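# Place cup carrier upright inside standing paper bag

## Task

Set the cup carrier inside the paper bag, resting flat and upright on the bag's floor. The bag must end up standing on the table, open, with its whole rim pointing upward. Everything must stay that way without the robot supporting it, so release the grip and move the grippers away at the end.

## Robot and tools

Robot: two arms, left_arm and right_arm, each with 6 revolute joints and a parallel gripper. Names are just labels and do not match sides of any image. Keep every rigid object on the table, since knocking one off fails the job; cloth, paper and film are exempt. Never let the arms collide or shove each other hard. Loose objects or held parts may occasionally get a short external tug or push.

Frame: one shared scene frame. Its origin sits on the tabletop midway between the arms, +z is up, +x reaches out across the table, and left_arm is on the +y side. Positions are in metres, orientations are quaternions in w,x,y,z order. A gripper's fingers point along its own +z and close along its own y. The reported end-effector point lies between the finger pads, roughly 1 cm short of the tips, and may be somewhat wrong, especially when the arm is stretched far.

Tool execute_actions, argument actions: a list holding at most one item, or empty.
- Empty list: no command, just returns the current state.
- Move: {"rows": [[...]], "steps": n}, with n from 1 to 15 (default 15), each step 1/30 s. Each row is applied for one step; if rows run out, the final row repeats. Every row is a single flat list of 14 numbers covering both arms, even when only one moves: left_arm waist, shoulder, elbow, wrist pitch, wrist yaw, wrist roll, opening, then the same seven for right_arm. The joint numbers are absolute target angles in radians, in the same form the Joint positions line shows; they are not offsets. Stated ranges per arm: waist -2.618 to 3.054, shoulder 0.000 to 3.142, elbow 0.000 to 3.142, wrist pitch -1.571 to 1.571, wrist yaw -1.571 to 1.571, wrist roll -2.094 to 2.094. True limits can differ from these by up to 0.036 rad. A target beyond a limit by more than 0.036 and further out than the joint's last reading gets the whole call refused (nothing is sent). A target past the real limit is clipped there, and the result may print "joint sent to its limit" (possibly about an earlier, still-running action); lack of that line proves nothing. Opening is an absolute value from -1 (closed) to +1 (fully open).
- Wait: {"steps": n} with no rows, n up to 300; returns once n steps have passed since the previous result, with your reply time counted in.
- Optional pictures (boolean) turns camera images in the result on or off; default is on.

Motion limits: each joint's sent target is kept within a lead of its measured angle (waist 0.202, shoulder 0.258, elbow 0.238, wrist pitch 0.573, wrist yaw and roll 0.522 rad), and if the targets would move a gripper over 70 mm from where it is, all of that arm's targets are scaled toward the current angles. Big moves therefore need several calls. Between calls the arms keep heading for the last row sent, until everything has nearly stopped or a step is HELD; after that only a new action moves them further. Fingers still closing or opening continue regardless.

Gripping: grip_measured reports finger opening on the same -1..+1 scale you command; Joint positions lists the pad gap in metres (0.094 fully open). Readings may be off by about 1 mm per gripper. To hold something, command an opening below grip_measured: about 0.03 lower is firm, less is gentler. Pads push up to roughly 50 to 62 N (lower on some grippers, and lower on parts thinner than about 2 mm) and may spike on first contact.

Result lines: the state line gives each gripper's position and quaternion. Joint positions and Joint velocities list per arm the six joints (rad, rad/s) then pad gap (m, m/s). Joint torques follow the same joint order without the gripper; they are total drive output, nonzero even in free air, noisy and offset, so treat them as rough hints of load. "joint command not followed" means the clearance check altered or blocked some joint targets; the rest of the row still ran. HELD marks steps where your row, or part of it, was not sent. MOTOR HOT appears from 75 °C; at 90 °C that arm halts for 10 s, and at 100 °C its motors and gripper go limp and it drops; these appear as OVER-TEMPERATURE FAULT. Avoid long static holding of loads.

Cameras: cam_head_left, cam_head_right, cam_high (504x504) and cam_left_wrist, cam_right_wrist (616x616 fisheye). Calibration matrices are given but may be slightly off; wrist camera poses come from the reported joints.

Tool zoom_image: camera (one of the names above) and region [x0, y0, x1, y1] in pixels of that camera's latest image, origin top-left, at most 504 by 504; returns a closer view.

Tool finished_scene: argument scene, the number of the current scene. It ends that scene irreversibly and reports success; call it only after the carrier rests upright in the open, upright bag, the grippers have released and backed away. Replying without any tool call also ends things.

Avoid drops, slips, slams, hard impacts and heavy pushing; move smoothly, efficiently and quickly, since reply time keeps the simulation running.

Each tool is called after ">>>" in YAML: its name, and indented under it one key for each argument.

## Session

>>> execute_actions:
  actions: []

Scene clock: 0.00 s of 5400.00 s.
left_arm: end_effector_position=(+0.0986, +0.0079, +0.3850) grip_measured=+1.000 end_effector_quat_wxyz=(+0.435, +0.873, -0.098, +0.198) | right_arm: end_effector_position=(+0.5320, -0.6024, +0.2827) grip_measured=+1.000 end_effector_quat_wxyz=(+0.234, +0.710, +0.537, +0.391)
Joint positions: left_arm=[-1.551  1.211  1.634 -1.013 -0.227  1.959  0.094] | right_arm=[-0.719  2.409  2.758 -1.109 -0.558  1.49   0.094]
Joint velocities: left_arm=[-0.012 -0.007 -0.007 -0.007 -0.066 -0.051  0.   ] | right_arm=[ 0.007 -0.007  0.007  0.022  0.037 -0.081  0.   ]
Joint torques (N m, as the arm reports them, + toward a larger angle): no reading
Motor temperatures (°C, as the motors report them): left_arm=[24 44 28 28 25 24] | right_arm=[22 23 24 26 23 24]
camera_calibration (this result's frames):
cam_left_wrist: T_world_to_cam=[[0.162394, 0.616199, -0.770667, 0.269866], [0.689081, 0.488207, 0.535557, -0.250697], [0.706255, -0.618023, -0.345329, 0.179274], [0, 0, 0, 1]] pos_world=[0.00231296, 0.0668965, 0.404148]
cam_right_wrist: T_world_to_cam=[[-0.595439, 0.569484, -0.566692, 0.811282], [-0.124816, 0.631229, 0.765487, 0.26204], [0.793646, 0.526533, -0.304778, 0.0817583], [0, 0, 0, 1]] pos_world=[0.450888, -0.670468, 0.284077]

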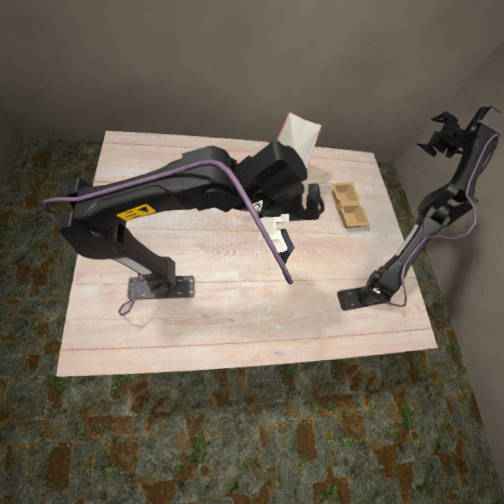

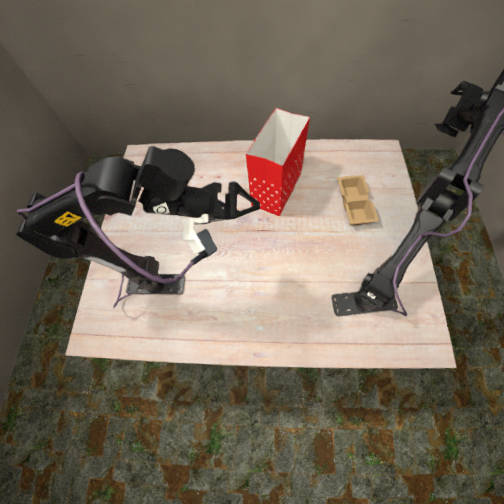

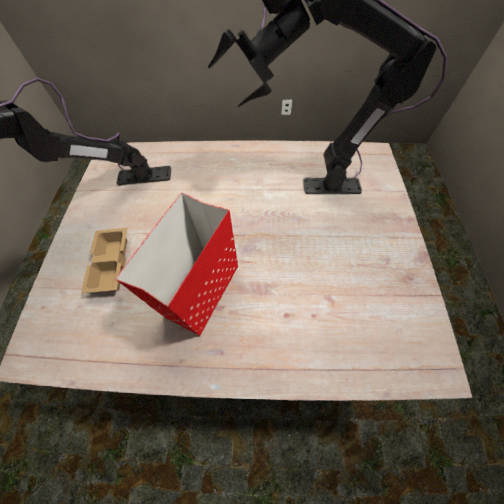

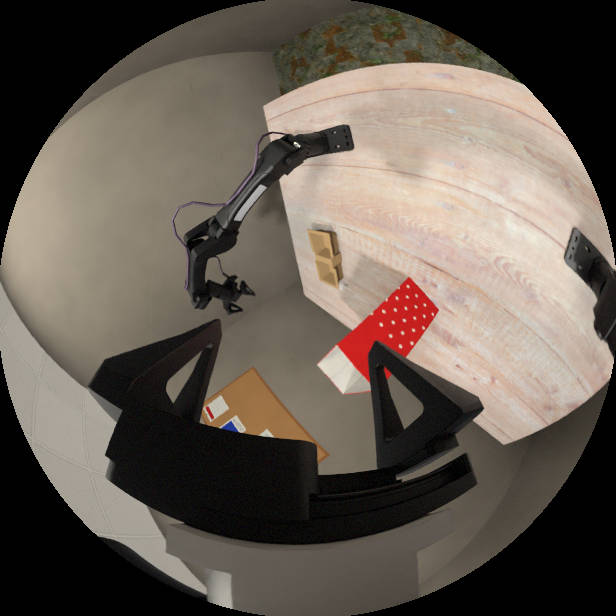

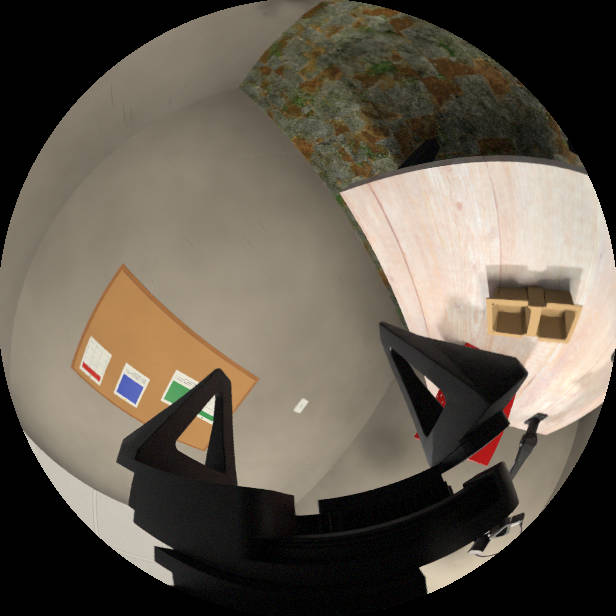

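>>> execute_actions:
  actions:
    - {"rows":[[0.5,1.0,1.5,-1.2,0,0,1,-0.3,1.9,2.0,-1.3,0,-1.6,0.3]],"steps":15}
  pictures: false

>>> execute_actions:
  actions:
    - {"rows":[[0.5,1.0,1.5,-1.2,0,0,1,0.06,1.69,1.6,-1.32,0,-1.6,0.3]],"steps":15}
  pictures: false

>>> execute_actions:
  actions:
    - {"rows":[[0.5,1.0,1.5,-1.2,0,0,1,0.06,1.685,1.435,-1.32,0,-1.6,0.3]],"steps":15}
  pictures: false

>>> execute_actions:
  actions:
    - {"steps":20}

Scene clock: 21.80 s of 5400.00 s.
left_arm: end_effector_position=(+0.2781, +0.2251, +0.3608) grip_measured=+1.000 end_effector_quat_wxyz=(+0.440, +0.417, +0.795, +0.023) | right_arm: end_effector_position=(+0.4305, -0.4031, +0.2307) grip_measured=+0.302 end_effector_quat_wxyz=(+0.202, +0.183, +0.961, +0.039)
Joint positions: left_arm=[-0.473  1.002  1.512 -1.169 -0.015  0.523  0.094] | right_arm=[-0.268  1.897  2.02  -1.283 -0.063  0.237  0.061]
Joint velocities: left_arm=[ 2.156  0.007 -0.002 -0.051 -0.007 -2.791  0.   ] | right_arm=[-0.305  0.129 -0.203 -0.081  0.359 -2.777 -0.001]
Joint torques (N m, as the arm reports them, + toward a larger angle): left_arm=[-0.23 -0.64  5.57  1.97  0.16  0.03] | right_arm=[ -1.24 -10.26   6.16   0.84   0.07  -0.07]
Motor temperatures (°C, as the motors report them): left_arm=[24 44 29 31 25 24] | right_arm=[22 30 26 27 23 24]
Steps of this call (steps 1 to 90: nothing new was sent; then 18.30 s passed at rest; steps 91 to 105: all 15 steps of this action). Readings (joint positions):
91: left_arm=[-1.523 1.191 1.612 -1.011 -0.184 1.889] | right_arm=[-0.704 2.377 2.708 -1.108 -0.489 1.425]
92: left_arm=[-1.466 1.156 1.573 -1.027 -0.145 1.801] | right_arm=[-0.683 2.330 2.632 -1.130 -0.405 1.350]
94: left_arm=[-1.316 1.078 1.519 -1.095 -0.096 1.607] | right_arm=[-0.612 2.232 2.500 -1.173 -0.291 1.214]
98: left_arm=[-1.006 1.003 1.512 -1.153 -0.049 1.214] | right_arm=[-0.413 2.025 2.256 -1.205 -0.160 0.933]
105: the state above

Scene clock: 22.30 s of 5400.00 s.
left_arm: end_effector_position=(+0.2660, +0.4641, +0.3593) grip_measured=+1.000 end_effector_quat_wxyz=(+0.419, -0.221, +0.872, +0.122) | right_arm: end_effector_position=(+0.3328, -0.2834, +0.1679) grip_measured=+0.302 end_effector_quat_wxyz=(+0.069, -0.612, +0.787, -0.030)
Joint positions: left_arm=[ 0.492  1.002  1.512 -1.177 -0.013  0.025  0.094] | right_arm=[ 0.067  1.714  1.607 -1.314 -0.009 -1.138  0.061]
Joint velocities: left_arm=[ 0.061 -0.002 -0.007 -0.007 -0.066 -0.154  0.   ] | right_arm=[-0.09  -0.037 -0.017 -0.022  0.081 -2.835  0.   ]
Joint torques (N m, as the arm reports them, + toward a larger angle): left_arm=[ 0.1  -0.76  5.42  2.06  0.2  -0.04] | right_arm=[-0.21 -9.94  5.94  0.36 -0.02 -0.02]
Motor temperatures (°C, as the motors report them): left_arm=[24 44 29 31 25 24] | right_arm=[22 30 26 27 23 24]
Steps of this call (steps 1 to 15: all 15 steps of this action). Readings (joint positions):
1: left_arm=[-0.397 1.002 1.512 -1.170 -0.013 0.424] | right_arm=[-0.262 1.878 1.976 -1.262 -0.042 0.160]
2: left_arm=[-0.320 1.002 1.512 -1.170 -0.011 0.341] | right_arm=[-0.241 1.845 1.910 -1.255 -0.025 0.088]
4: left_arm=[-0.167 1.002 1.512 -1.171 -0.008 0.221] | right_arm=[-0.154 1.777 1.784 -1.265 -0.013 -0.058]
8: left_arm=[0.138 1.002 1.512 -1.172 -0.004 0.096] | right_arm=[0.058 1.717 1.629 -1.300 -0.017 -0.436]
15: the state above

Scene clock: 22.80 s of 5400.00 s.
left_arm: end_effector_position=(+0.2658, +0.4628, +0.3581) grip_measured=+1.000 end_effector_quat_wxyz=(+0.419, -0.227, +0.872, +0.116) | right_arm: end_effector_position=(+0.2929, -0.2928, +0.1271) grip_measured=+0.302 end_effector_quat_wxyz=(+0.002, +0.770, -0.638, -0.003)
Joint positions: left_arm=[ 0.493  1.002  1.512 -1.182 -0.007  0.01   0.094] | right_arm=[ 0.065  1.697  1.437 -1.318 -0.001 -1.576  0.061]
Joint velocities: left_arm=[-0.017  0.022  0.022 -0.051  0.066  0.037  0.   ] | right_arm=[ 0.002 -0.002  0.007  0.007 -0.066 -0.095  0.001]
Joint torques (N m, as the arm reports them, + toward a larger angle): left_arm=[ 0.43 -0.59  5.44  2.1   0.17 -0.1 ] | right_arm=[-0.41 -8.72  6.34  0.06  0.01 -0.13]
Motor temperatures (°C, as the motors report them): left_arm=[24 44 29 31 25 24] | right_arm=[22 29 26 27 23 24]
Steps of this call (steps 1 to 15: all 15 steps of this action). Readings (joint positions):
1: left_arm=[0.493 1.002 1.512 -1.178 -0.013 0.022] | right_arm=[0.065 1.705 1.580 -1.296 -0.008 -1.228]
2: left_arm=[0.493 1.002 1.512 -1.179 -0.011 0.020] | right_arm=[0.065 1.692 1.538 -1.288 -0.006 -1.301]
4: left_arm=[0.493 1.002 1.512 -1.180 -0.010 0.016] | right_arm=[0.065 1.689 1.472 -1.305 -0.005 -1.407]
8: left_arm=[0.493 1.002 1.512 -1.181 -0.008 0.012] | right_arm=[0.065 1.697 1.437 -1.318 -0.002 -1.517]
15: the state above

Scene clock: 23.47 s of 5400.00 s.
left_arm: end_effector_position=(+0.2658, +0.4628, +0.3581) grip_measured=+1.000 end_effector_quat_wxyz=(+0.419, -0.227, +0.872, +0.116) | right_arm: end_effector_position=(+0.2929, -0.2929, +0.1271) grip_measured=+0.302 end_effector_quat_wxyz=(+0.002, +0.775, -0.632, -0.003)
Joint positions: left_arm=[ 0.493  1.002  1.512 -1.182 -0.007  0.01   0.094] | right_arm=[ 0.065  1.697  1.437 -1.318 -0.001 -1.592  0.061]
Joint velocities: left_arm=[ 0.007  0.007 -0.012  0.022 -0.007 -0.051  0.   ] | right_arm=[ 0.002 -0.012  0.002 -0.022  0.007  0.007 -0.   ]
Joint torques (N m, as the arm reports them, + toward a larger angle): left_arm=[ 0.4  -0.61  5.43  2.08  0.09 -0.06] | right_arm=[-0.38 -8.89  6.04  0.11  0.03 -0.09]
Motor temperatures (°C, as the motors report them): left_arm=[24 44 29 31 25 24] | right_arm=[22 29 26 27 23 24]
Steps of this call (steps 1 to 20: the robot went on to your last target). Readings (joint positions):
1: left_arm=[0.493 1.002 1.512 -1.182 -0.007 0.010] | right_arm=[0.065 1.697 1.437 -1.318 -0.001 -1.579]
2: left_arm=[0.493 1.002 1.512 -1.182 -0.007 0.010] | right_arm=[0.065 1.697 1.437 -1.318 -0.001 -1.582]
4: left_arm=[0.493 1.002 1.512 -1.182 -0.007 0.010] | right_arm=[0.065 1.697 1.437 -1.318 -0.001 -1.585]
8: left_arm=[0.493 1.002 1.512 -1.182 -0.007 0.010] | right_arm=[0.065 1.697 1.437 -1.318 -0.001 -1.589]
20: the state above
camera_calibration (this result's frames):
cam_left_wrist: T_world_to_cam=[[0.562942, -0.812218, 0.152965, 0.165439], [-0.735184, -0.576658, -0.356329, 0.617179], [0.377625, 0.0881348, -0.921755, 0.300078], [0, 0, 0, 1]] pos_world=[0.24729, 0.463827, 0.47121]
cam_right_wrist: T_world_to_cam=[[0.990904, -0.0979136, 0.0923189, -0.339398], [-0.130942, -0.859802, 0.493553, -0.24447], [0.0310504, -0.501152, -0.864802, 0.0546819], [0, 0, 0, 1]] pos_world=[0.302601, -0.216023, 0.199281]

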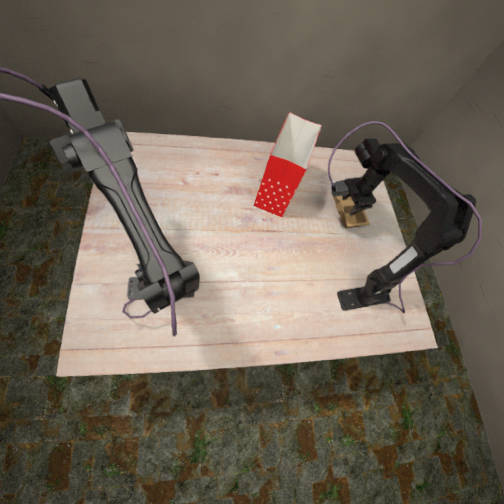

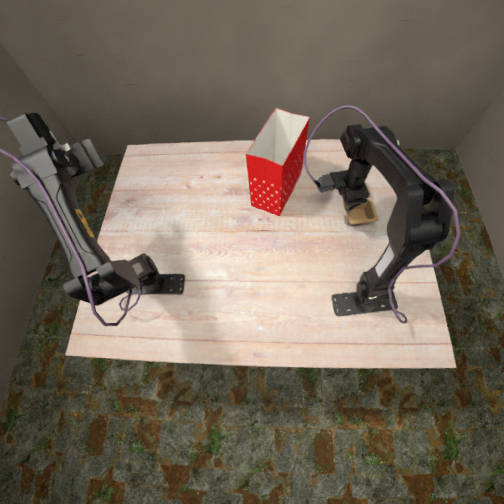

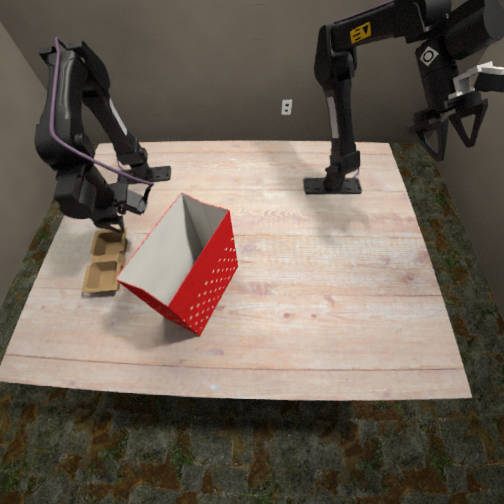

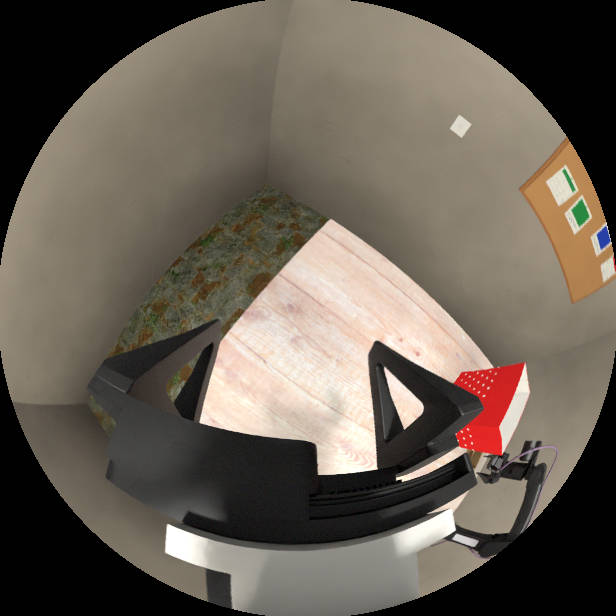

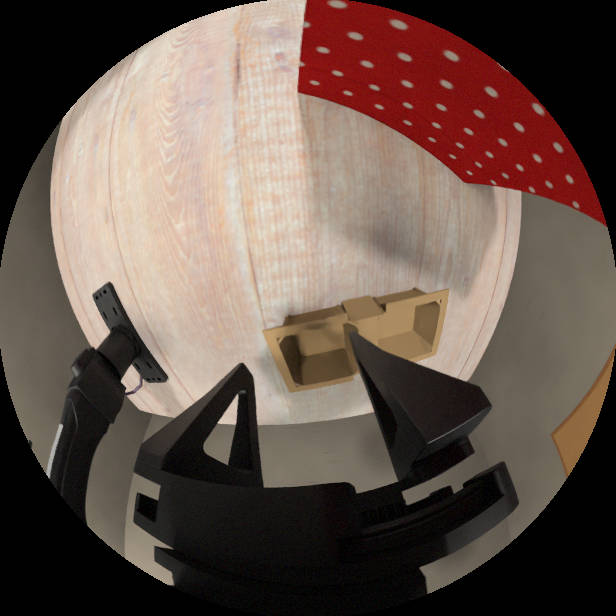

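>>> execute_actions:
  actions:
    - {"rows":[[0.5,1.0,1.5,-1.2,0,0,1,0.01,1.9,1.684,-1.335,0,-1.65,0.3]],"steps":15}

Scene clock: 29.97 s of 5400.00 s.
left_arm: end_effector_position=(+0.2658, +0.4628, +0.3581) grip_measured=+1.000 end_effector_quat_wxyz=(+0.419, -0.227, +0.872, +0.116) | right_arm: end_effector_position=(+0.3516, -0.3026, +0.1138) grip_measured=+0.302 end_effector_quat_wxyz=(+0.002, +0.773, -0.634, -0.000)
Joint positions: left_arm=[ 0.493  1.002  1.512 -1.182 -0.007  0.009  0.094] | right_arm=[ 0.01   1.915  1.656 -1.316  0.003 -1.64   0.061]
Joint velocities: left_arm=[-0.007 -0.017 -0.002  0.022  0.022 -0.007  0.   ] | right_arm=[ 0.002 -0.007 -0.007 -0.007  0.037 -0.081 -0.001]
Joint torques (N m, as the arm reports them, + toward a larger angle): left_arm=[ 0.41 -0.6   5.43  2.09  0.09 -0.05] | right_arm=[ -0.07 -11.27   8.47  -0.04   0.01  -0.08]
Motor temperatures (°C, as the motors report them): left_arm=[24 44 29 31 25 24] | right_arm=[22 28 26 27 23 24]
Steps of this call (steps 1 to 15: the robot went on to your last target; steps 16 to 90: nothing new was sent; then 3.00 s passed at rest; steps 91 to 105: all 15 steps of this action). Readings (joint positions):
91: left_arm=[0.493 1.002 1.512 -1.182 -0.007 0.010] | right_arm=[0.059 1.730 1.481 -1.355 -0.002 -1.601]
92: left_arm=[0.493 1.002 1.512 -1.182 -0.007 0.010] | right_arm=[0.049 1.782 1.554 -1.377 -0.003 -1.611]
94: left_arm=[0.493 1.002 1.512 -1.182 -0.007 0.010] | right_arm=[0.027 1.865 1.642 -1.334 -0.002 -1.621]
98: left_arm=[0.493 1.002 1.512 -1.182 -0.007 0.010] | right_arm=[0.010 1.915 1.656 -1.314 0.003 -1.633]
105: the state above
camera_calibration (this result's frames):
cam_left_wrist: T_world_to_cam=[[0.563112, -0.812044, 0.153259, 0.165209], [-0.734993, -0.576925, -0.35629, 0.617237], [0.377742, 0.0879864, -0.921721, 0.300103], [0, 0, 0, 1]] pos_world=[0.247273, 0.463851, 0.471207]
cam_right_wrist: T_world_to_cam=[[0.990034, -0.10327, 0.0957466, -0.398995], [-0.137394, -0.857503, 0.495794, -0.235882], [0.0309026, -0.504008, -0.863146, 0.0354934], [0, 0, 0, 1]] pos_world=[0.361513, -0.225584, 0.185787]

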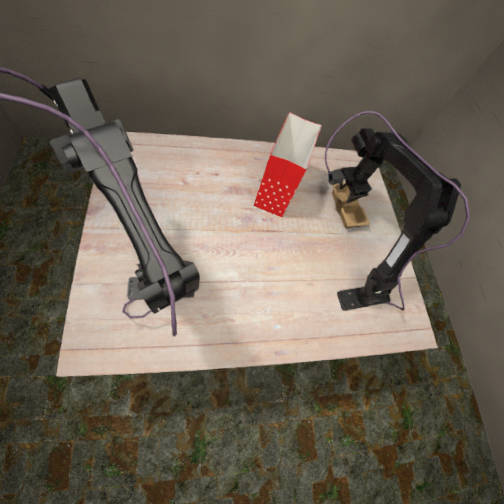

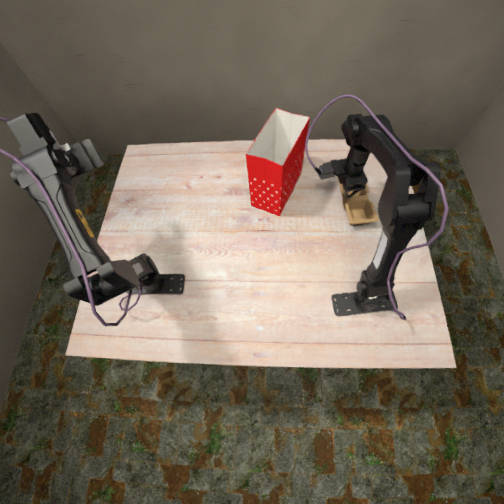

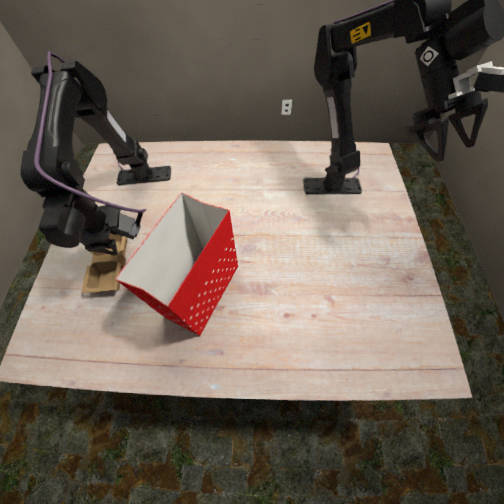

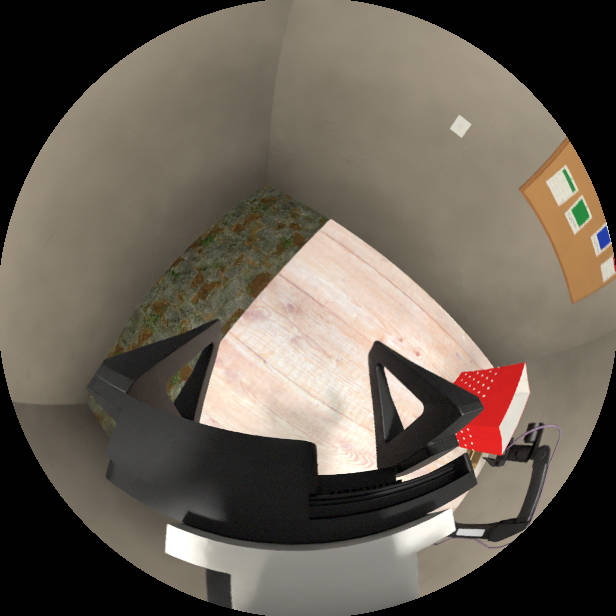

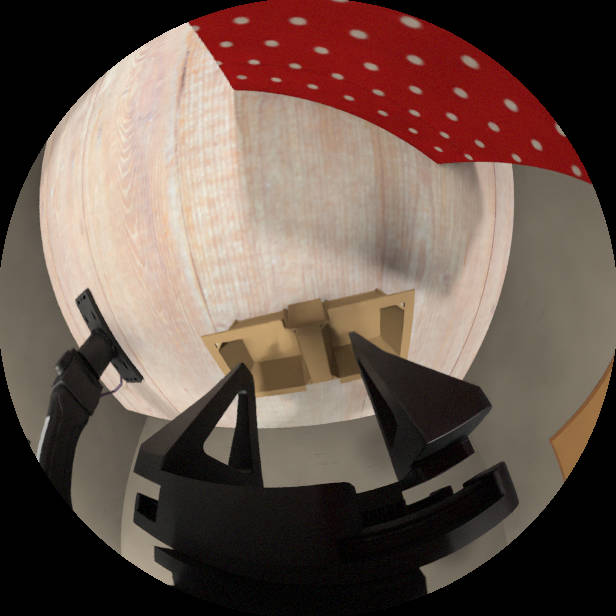

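>>> execute_actions:
  actions:
    - {"rows":[[0.5,1.0,1.5,-1.2,0,0,1,-0.06,1.93,1.64,-1.25,0,-1.7,0.3]],"steps":15}

Scene clock: 38.10 s of 5400.00 s.
left_arm: end_effector_position=(+0.2658, +0.4628, +0.3581) grip_measured=+1.000 end_effector_quat_wxyz=(+0.419, -0.227, +0.872, +0.116) | right_arm: end_effector_position=(+0.3671, -0.3291, +0.1096) grip_measured=+0.302 end_effector_quat_wxyz=(-0.010, +0.765, -0.644, +0.015)
Joint positions: left_arm=[ 0.493  1.002  1.512 -1.182 -0.007  0.009  0.094] | right_arm=[-0.064  1.928  1.656 -1.263  0.005 -1.69   0.061]
Joint velocities: left_arm=[ 0.002 -0.007 -0.007 -0.007 -0.051 -0.051  0.   ] | right_arm=[-0.002  0.007  0.012 -0.037 -0.037 -0.007 -0.001]
Joint torques (N m, as the arm reports them, + toward a larger angle): left_arm=[ 0.43 -0.63  5.43  2.09  0.09 -0.05] | right_arm=[ 0.39 -9.7   5.09  0.3  -0.11 -0.03]
Motor temperatures (°C, as the motors report them): left_arm=[24 43 29 31 25 24] | right_arm=[22 28 27 26 23 24]
Steps of this call (steps 1 to 15: the robot went on to your last target; steps 16 to 90: nothing new was sent; then 4.63 s passed at rest; steps 91 to 105: all 15 steps of this action). Readings (joint positions):
91: left_arm=[0.493 1.002 1.512 -1.182 -0.007 0.009] | right_arm=[0.004 1.916 1.656 -1.311 -0.000 -1.651]
92: left_arm=[0.493 1.002 1.512 -1.182 -0.007 0.009] | right_arm=[-0.007 1.917 1.656 -1.303 -0.001 -1.659]
94: left_arm=[0.493 1.002 1.512 -1.182 -0.007 0.009] | right_arm=[-0.038 1.922 1.656 -1.286 -0.001 -1.671]
98: left_arm=[0.493 1.002 1.512 -1.182 -0.007 0.009] | right_arm=[-0.065 1.928 1.656 -1.269 0.005 -1.683]
105: the state above
camera_calibration (this result's frames):
cam_left_wrist: T_world_to_cam=[[0.563112, -0.812044, 0.153259, 0.165209], [-0.734993, -0.576925, -0.35629, 0.617237], [0.377742, 0.0879864, -0.921721, 0.300103], [0, 0, 0, 1]] pos_world=[0.247273, 0.463851, 0.471207]
cam_right_wrist: T_world_to_cam=[[0.9826, -0.127443, 0.135113, -0.42626], [-0.177998, -0.853899, 0.489054, -0.237524], [0.0530469, -0.504594, -0.861726, 0.0094619], [0, 0, 0, 1]] pos_world=[0.376062, -0.252371, 0.181909]

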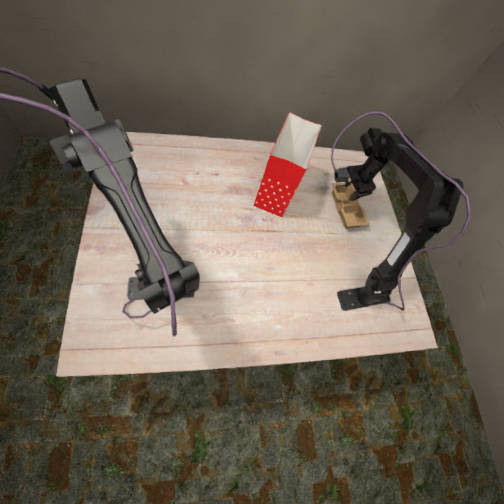

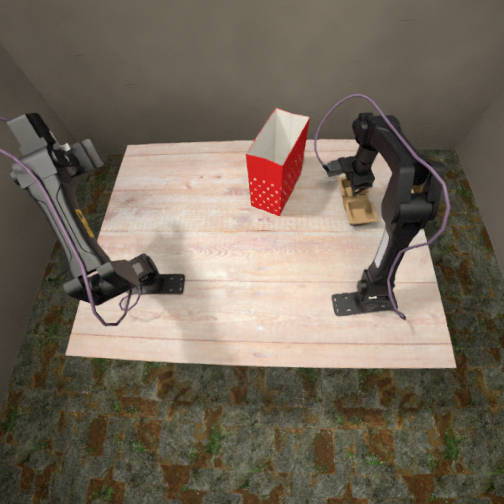

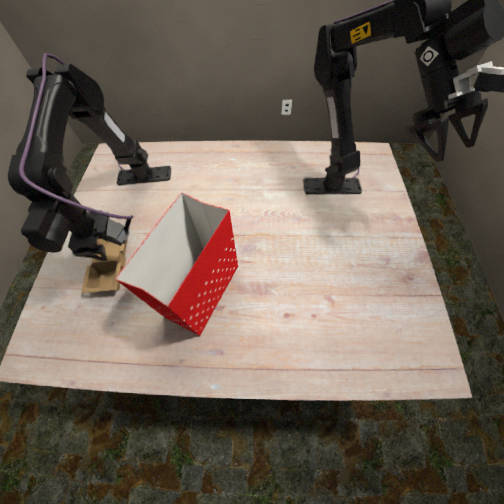

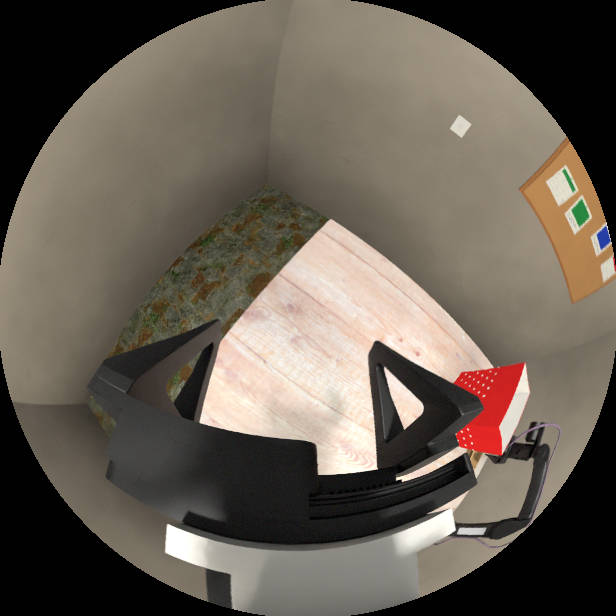

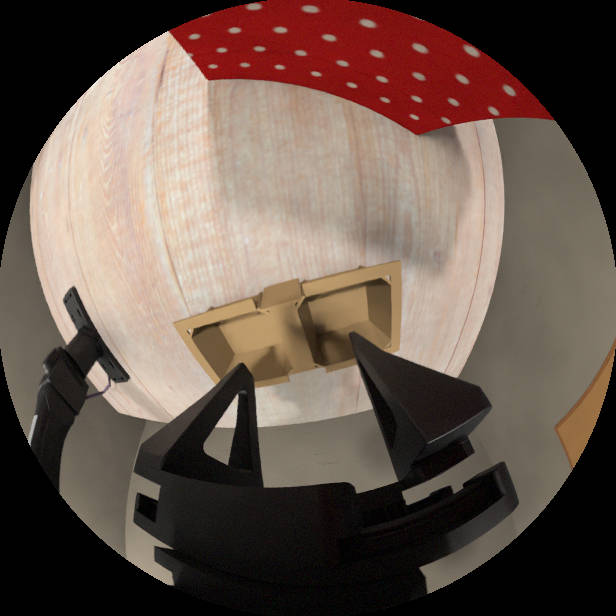

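>>> execute_actions:
  actions:
    - {"rows":[[0.5,1.0,1.5,-1.2,0,0,1,-0.065,1.94,1.58,-1.21,0,-1.7,0.3],[0.5,1.0,1.5,-1.2,0,0,1,-0.065,1.94,1.58,-1.21,0,-1.7,0.3],[0.5,1.0,1.5,-1.2,0,0,1,-0.065,1.94,1.58,-1.21,0,-1.7,0.3],[0.5,1.0,1.5,-1.2,0,0,1,-0.065,1.94,1.58,-1.21,0,-1.7,0.3],[0.5,1.0,1.5,-1.2,0,0,1,-0.065,1.95,1.54,-1.18,0,-1.7,0.3]],"steps":15}

Scene clock: 46.17 s of 5400.00 s.
left_arm: end_effector_position=(+0.2658, +0.4628, +0.3581) grip_measured=+1.000 end_effector_quat_wxyz=(+0.419, -0.227, +0.872, +0.116) | right_arm: end_effector_position=(+0.3540, -0.3298, +0.0736) grip_measured=+0.302 end_effector_quat_wxyz=(+0.012, +0.766, -0.643, -0.010)
Joint positions: left_arm=[ 0.493  1.002  1.512 -1.182 -0.007  0.009  0.094] | right_arm=[-0.064  1.955  1.55  -1.197  0.005 -1.692  0.061]
Joint velocities: left_arm=[ 0.007  0.007  0.012 -0.022 -0.022 -0.007  0.   ] | right_arm=[-0.002 -0.002  0.007 -0.081  0.066  0.066 -0.   ]
Joint torques (N m, as the arm reports them, + toward a larger angle): left_arm=[ 0.42 -0.62  5.45  2.09  0.09 -0.05] | right_arm=[  0.07 -10.76   5.3    0.19  -0.06  -0.1 ]
Motor temperatures (°C, as the motors report them): left_arm=[24 43 29 31 25 24] | right_arm=[22 28 26 26 23 24]
Steps of this call (steps 1 to 15: the robot went on to your last target; steps 16 to 90: nothing new was sent; then 4.57 s passed at rest; steps 91 to 105: all 15 steps of this action). Readings (joint positions):
91: left_arm=[0.493 1.002 1.512 -1.182 -0.007 0.009] | right_arm=[-0.064 1.928 1.645 -1.251 0.005 -1.692]
92: left_arm=[0.493 1.002 1.512 -1.182 -0.007 0.009] | right_arm=[-0.064 1.927 1.632 -1.242 0.005 -1.692]
94: left_arm=[0.493 1.002 1.512 -1.182 -0.007 0.009] | right_arm=[-0.064 1.934 1.606 -1.234 0.005 -1.692]
98: left_arm=[0.493 1.002 1.512 -1.182 -0.007 0.009] | right_arm=[-0.064 1.949 1.557 -1.213 0.005 -1.692]
105: the state above
camera_calibration (this result's frames):
cam_left_wrist: T_world_to_cam=[[0.563112, -0.812044, 0.153259, 0.165209], [-0.734993, -0.576925, -0.35629, 0.617237], [0.377742, 0.0879864, -0.921721, 0.300103], [0, 0, 0, 1]] pos_world=[0.247273, 0.463851, 0.471207]
cam_right_wrist: T_world_to_cam=[[0.989674, -0.1252, 0.0697841, -0.405563], [-0.143293, -0.852457, 0.502777, -0.235685], [-0.0034595, -0.507585, -0.861595, -0.00216771], [0, 0, 0, 1]] pos_world=[0.367596, -0.252788, 0.144931]

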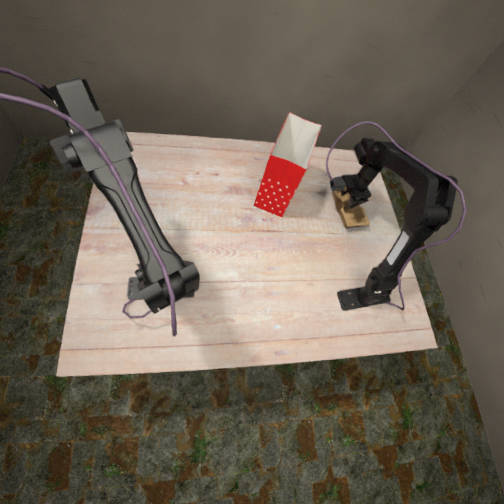

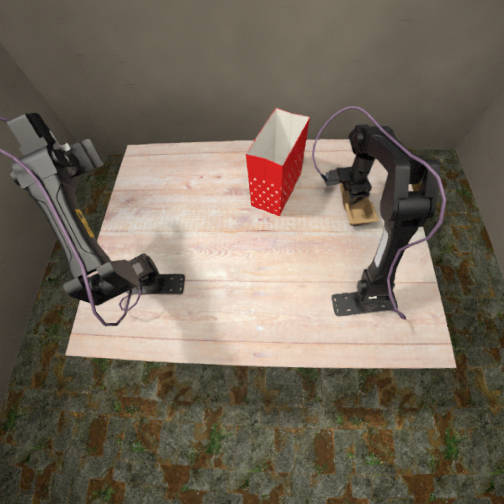

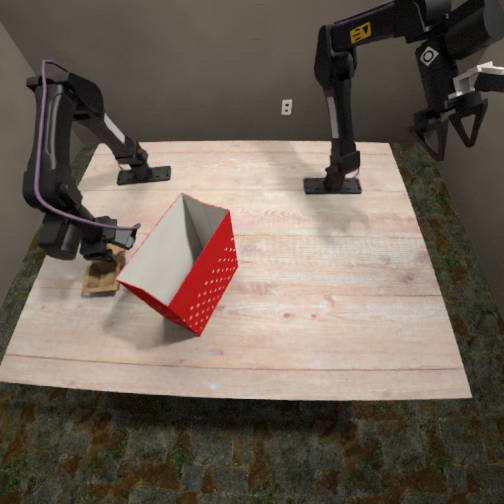

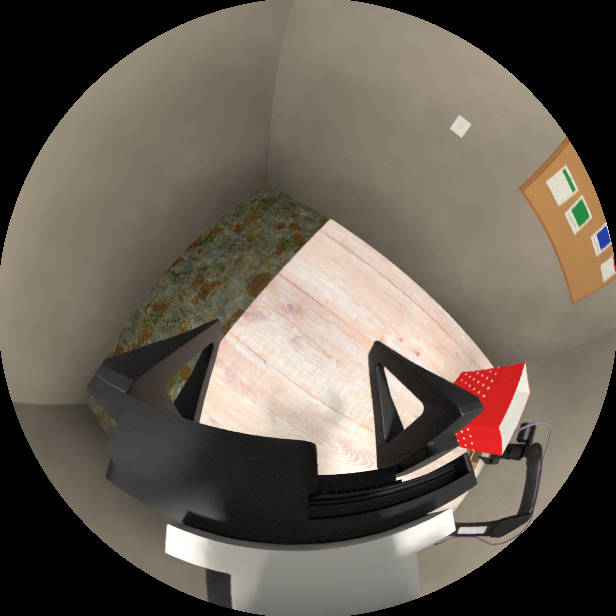

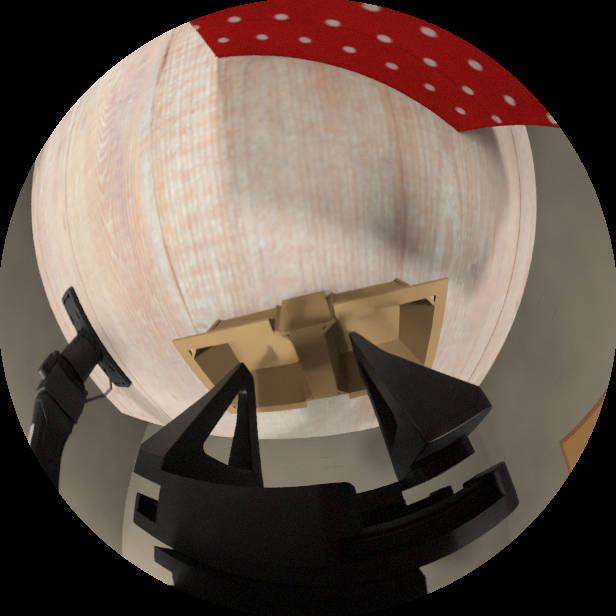

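>>> execute_actions:
  actions:
    - {"rows":[[0.5,1.0,1.5,-1.2,0,0,1,-0.065,1.98,1.55,-1.17,0,-1.7,0.3],[0.5,1.0,1.5,-1.2,0,0,1,-0.065,1.99,1.55,-1.16,0,-1.7,0.3],[0.5,1.0,1.5,-1.2,0,0,1,-0.065,2.0,1.55,-1.15,0,-1.7,0.3],[0.5,1.0,1.5,-1.2,0,0,1,-0.065,2.01,1.55,-1.14,0,-1.7,0.3],[0.5,1.0,1.5,-1.2,0,0,1,-0.065,2.01,1.55,-1.14,0,-1.7,0.3],[0.5,1.0,1.5,-1.2,0,0,1,-0.065,2.01,1.55,-1.14,0,-1.7,0.3],[0.5,1.0,1.5,-1.2,0,0,1,-0.065,2.01,1.55,-1.14,0,-1.7,0.3],[0.5,1.0,1.5,-1.2,0,0,1,-0.065,2.01,1.55,-1.14,0,-1.7,0.3],[0.5,1.0,1.5,-1.2,0,0,1,-0.065,2.01,1.55,-1.14,0,-1.7,0.0],[0.5,1.0,1.5,-1.2,0,0,1,-0.065,2.01,1.55,-1.14,0,-1.7,-0.3],[0.5,1.0,1.5,-1.2,0,0,1,-0.065,2.01,1.55,-1.14,0,-1.7,-0.75]],"steps":15}
  pictures: false

>>> execute_actions:
  actions:
    - {"steps":10}

Scene clock: 56.47 s of 5400.00 s.
left_arm: end_effector_position=(+0.2658, +0.4628, +0.3581) grip_measured=+1.000 end_effector_quat_wxyz=(+0.419, -0.227, +0.872, +0.116) | right_arm: end_effector_position=(+0.3622, -0.3281, +0.0543) grip_measured=-0.747 end_effector_quat_wxyz=(+0.014, +0.767, -0.642, -0.015)
Joint positions: left_arm=[ 0.493  1.002  1.512 -1.182 -0.007  0.009  0.094] | right_arm=[-0.064  2.01   1.55  -1.151 -0.001 -1.694  0.012]
Joint velocities: left_arm=[ 0.012 -0.012 -0.017 -0.007 -0.007 -0.007  0.   ] | right_arm=[ 0.002  0.002 -0.017 -0.007  0.022 -0.007 -0.003]
Joint torques (N m, as the arm reports them, + toward a larger angle): left_arm=[ 0.4  -0.58  5.41  2.09  0.1  -0.04] | right_arm=[ -0.22 -10.79   6.13   0.22   0.03  -0.08]
Motor temperatures (°C, as the motors report them): left_arm=[24 43 29 32 25 24] | right_arm=[22 28 26 26 23 24]
Steps of this call (steps 1 to 15: the robot went on to your last target; steps 16 to 90: nothing new was sent; then 6.80 s passed at rest; steps 91 to 105: all 15 steps of this action). Readings (joint positions):
91: left_arm=[0.493 1.002 1.512 -1.182 -0.007 0.009] | right_arm=[-0.064 1.957 1.550 -1.191 0.005 -1.692]
92: left_arm=[0.493 1.002 1.512 -1.182 -0.007 0.009] | right_arm=[-0.064 1.961 1.550 -1.188 0.005 -1.692]
94: left_arm=[0.493 1.002 1.512 -1.182 -0.007 0.009] | right_arm=[-0.064 1.978 1.550 -1.179 0.005 -1.692]
98: left_arm=[0.493 1.002 1.512 -1.182 -0.007 0.009] | right_arm=[-0.064 2.010 1.550 -1.163 -0.002 -1.694]
105: the state above

Scene clock: 56.80 s of 5400.00 s.
left_arm: end_effector_position=(+0.2658, +0.4628, +0.3581) grip_measured=+1.000 end_effector_quat_wxyz=(+0.419, -0.227, +0.872, +0.116) | right_arm: end_effector_position=(+0.3622, -0.3281, +0.0543) grip_measured=-0.748 end_effector_quat_wxyz=(+0.014, +0.767, -0.642, -0.015)
Joint positions: left_arm=[ 0.493  1.002  1.512 -1.182 -0.007  0.009  0.094] | right_arm=[-0.064  2.01   1.55  -1.151 -0.001 -1.694  0.012]
Joint velocities: left_arm=[-0.007 -0.002 -0.007 -0.007 -0.007 -0.051  0.   ] | right_arm=[ 0.007 -0.012 -0.012  0.022  0.051 -0.007 -0.001]
Joint torques (N m, as the arm reports them, + toward a larger angle): left_arm=[ 0.41 -0.61  5.42  2.09  0.09 -0.06] | right_arm=[ -0.13 -10.51   6.08   0.2    0.03  -0.1 ]
Motor temperatures (°C, as the motors report them): left_arm=[24 43 29 32 25 24] | right_arm=[22 28 26 26 23 24]
Steps of this call (steps 1 to 10: the robot went on to your last target). Readings (joint positions):
1: left_arm=[0.493 1.002 1.512 -1.182 -0.007 0.009] | right_arm=[-0.064 2.010 1.550 -1.151 -0.001 -1.694]
2: left_arm=[0.493 1.002 1.512 -1.182 -0.007 0.009] | right_arm=[-0.064 2.010 1.550 -1.151 -0.001 -1.694]
4: left_arm=[0.493 1.002 1.512 -1.182 -0.007 0.009] | right_arm=[-0.064 2.010 1.550 -1.151 -0.001 -1.694]
8: left_arm=[0.493 1.002 1.512 -1.182 -0.007 0.009] | right_arm=[-0.064 2.010 1.550 -1.151 -0.001 -1.694]
10: the state above
camera_calibration (this result's frames):
cam_left_wrist: T_world_to_cam=[[0.563112, -0.812044, 0.153259, 0.165209], [-0.734993, -0.576925, -0.35629, 0.617237], [0.377742, 0.0879864, -0.921721, 0.300103], [0, 0, 0, 1]] pos_world=[0.247273, 0.463851, 0.471207]
cam_right_wrist: T_world_to_cam=[[0.990569, -0.123475, 0.0593941, -0.411294], [-0.136584, -0.855384, 0.499663, -0.22654], [-0.0108913, -0.503063, -0.864181, -0.0135908], [0, 0, 0, 1]] pos_world=[0.376325, -0.2514, 0.125877]

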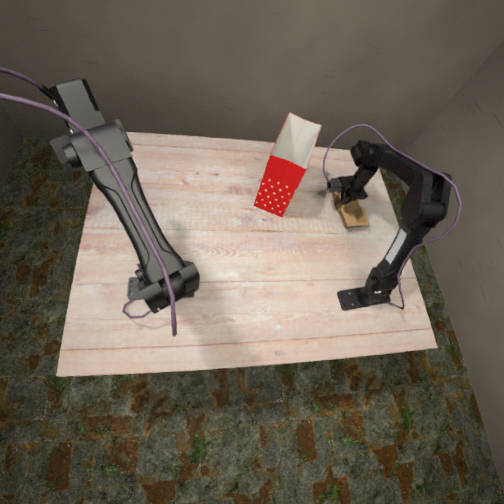

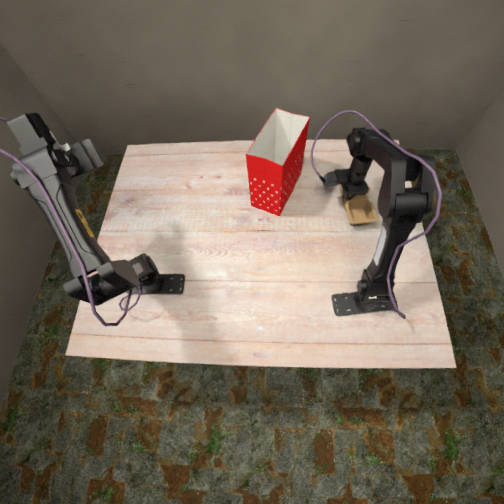

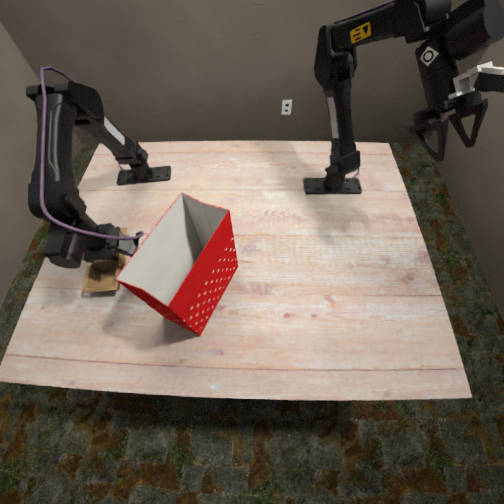

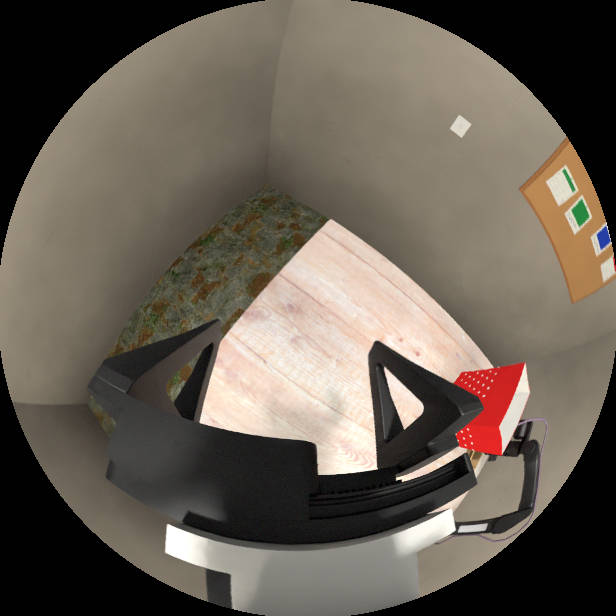

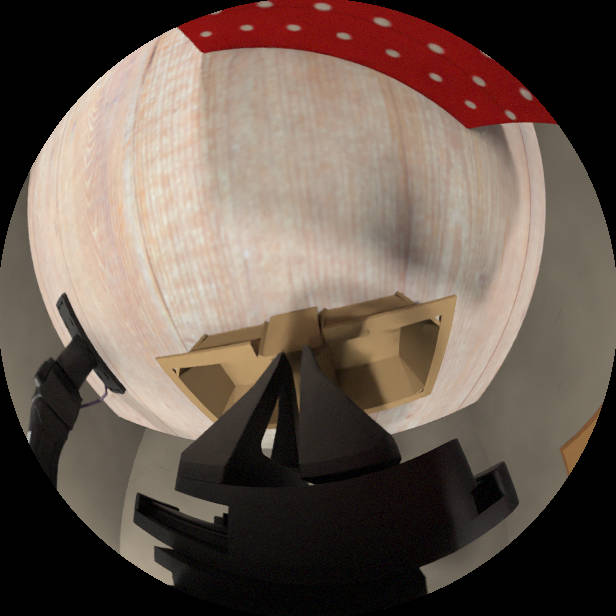

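>>> execute_actions:
  actions:
    - {"rows":[[0.5,1.0,1.5,-1.2,0,0,1,-0.065,2.01,1.55,-1.14,0,-1.7,-0.95]],"steps":10}

Scene clock: 59.77 s of 5400.00 s.
left_arm: end_effector_position=(+0.2658, +0.4628, +0.3581) grip_measured=+1.000 end_effector_quat_wxyz=(+0.419, -0.227, +0.872, +0.116) | right_arm: end_effector_position=(+0.3622, -0.3281, +0.0543) grip_measured=-0.948 end_effector_quat_wxyz=(+0.014, +0.767, -0.642, -0.015)
Joint positions: left_arm=[ 0.493  1.002  1.512 -1.182 -0.007  0.009  0.094] | right_arm=[-0.064  2.01   1.55  -1.151 -0.001 -1.694  0.002]
Joint velocities: left_arm=[-0.032 -0.002  0.017  0.007  0.022 -0.037  0.   ] | right_arm=[-0.012 -0.007 -0.002  0.022  0.022 -0.051  0.   ]
Joint torques (N m, as the arm reports them, + toward a larger angle): left_arm=[ 0.42 -0.62  5.42  2.09  0.1  -0.04] | right_arm=[  0.04 -10.37   6.2    0.14   0.01  -0.06]
Motor temperatures (°C, as the motors report them): left_arm=[24 43 29 32 25 24] | right_arm=[22 28 26 26 23 24]
Steps of this call (steps 1 to 15: the robot went on to your last target; steps 16 to 79: nothing new was sent; steps 80 to 89: all 10 steps of this action). Readings (joint positions):
80: left_arm=[0.493 1.002 1.512 -1.182 -0.007 0.009] | right_arm=[-0.064 2.010 1.550 -1.151 -0.001 -1.694]
81: left_arm=[0.493 1.002 1.512 -1.182 -0.007 0.009] | right_arm=[-0.064 2.010 1.550 -1.151 -0.001 -1.694]
83: left_arm=[0.493 1.002 1.512 -1.182 -0.007 0.009] | right_arm=[-0.064 2.010 1.550 -1.151 -0.001 -1.694]
87: left_arm=[0.493 1.002 1.512 -1.182 -0.007 0.009] | right_arm=[-0.064 2.010 1.550 -1.151 -0.001 -1.694]
89: the state above
camera_calibration (this result's frames):
cam_left_wrist: T_world_to_cam=[[0.563112, -0.812044, 0.153259, 0.165209], [-0.734993, -0.576925, -0.35629, 0.617237], [0.377742, 0.0879864, -0.921721, 0.300103], [0, 0, 0, 1]] pos_world=[0.247273, 0.463851, 0.471207]
cam_right_wrist: T_world_to_cam=[[0.990569, -0.123475, 0.0593941, -0.411294], [-0.136584, -0.855384, 0.499663, -0.22654], [-0.0108913, -0.503063, -0.864181, -0.0135908], [0, 0, 0, 1]] pos_world=[0.376325, -0.2514, 0.125877]

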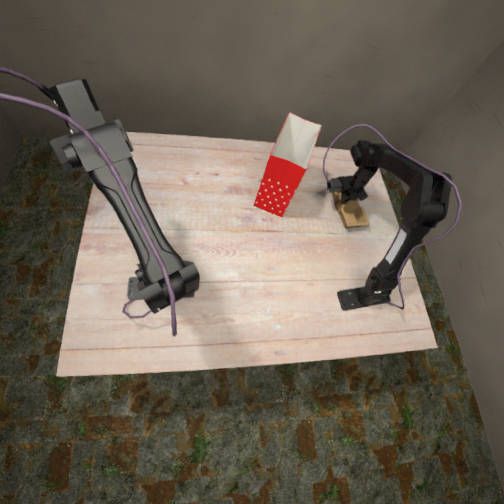

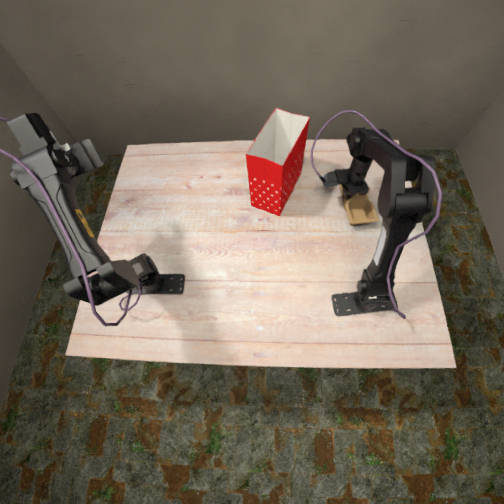

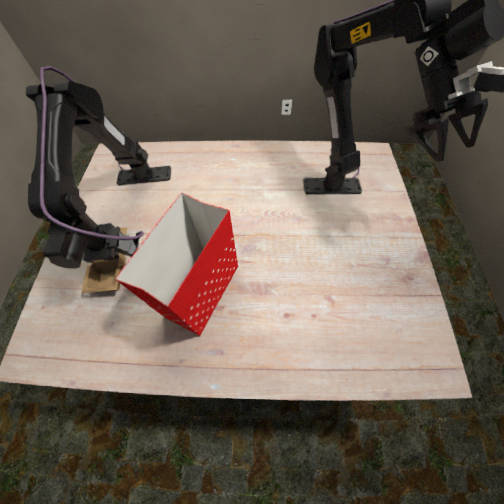

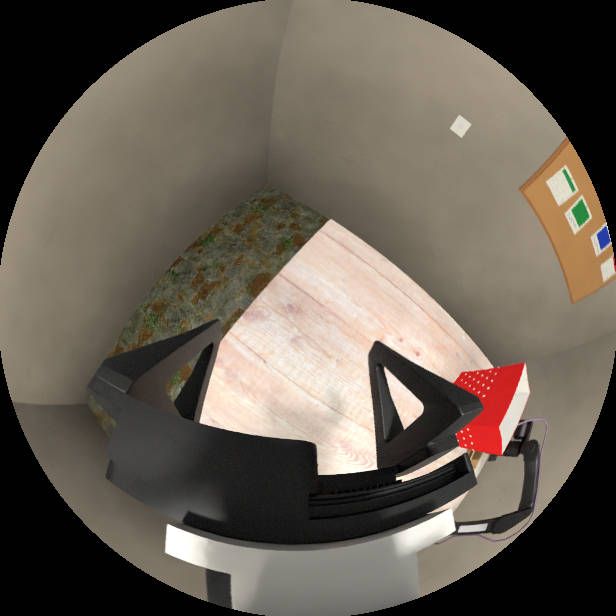

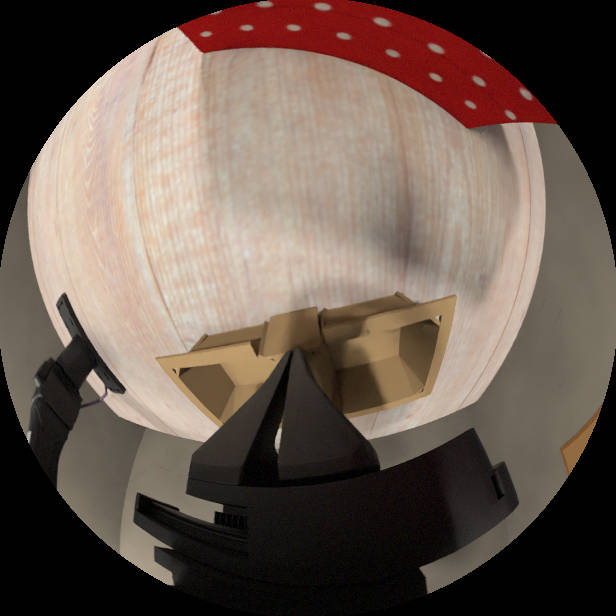

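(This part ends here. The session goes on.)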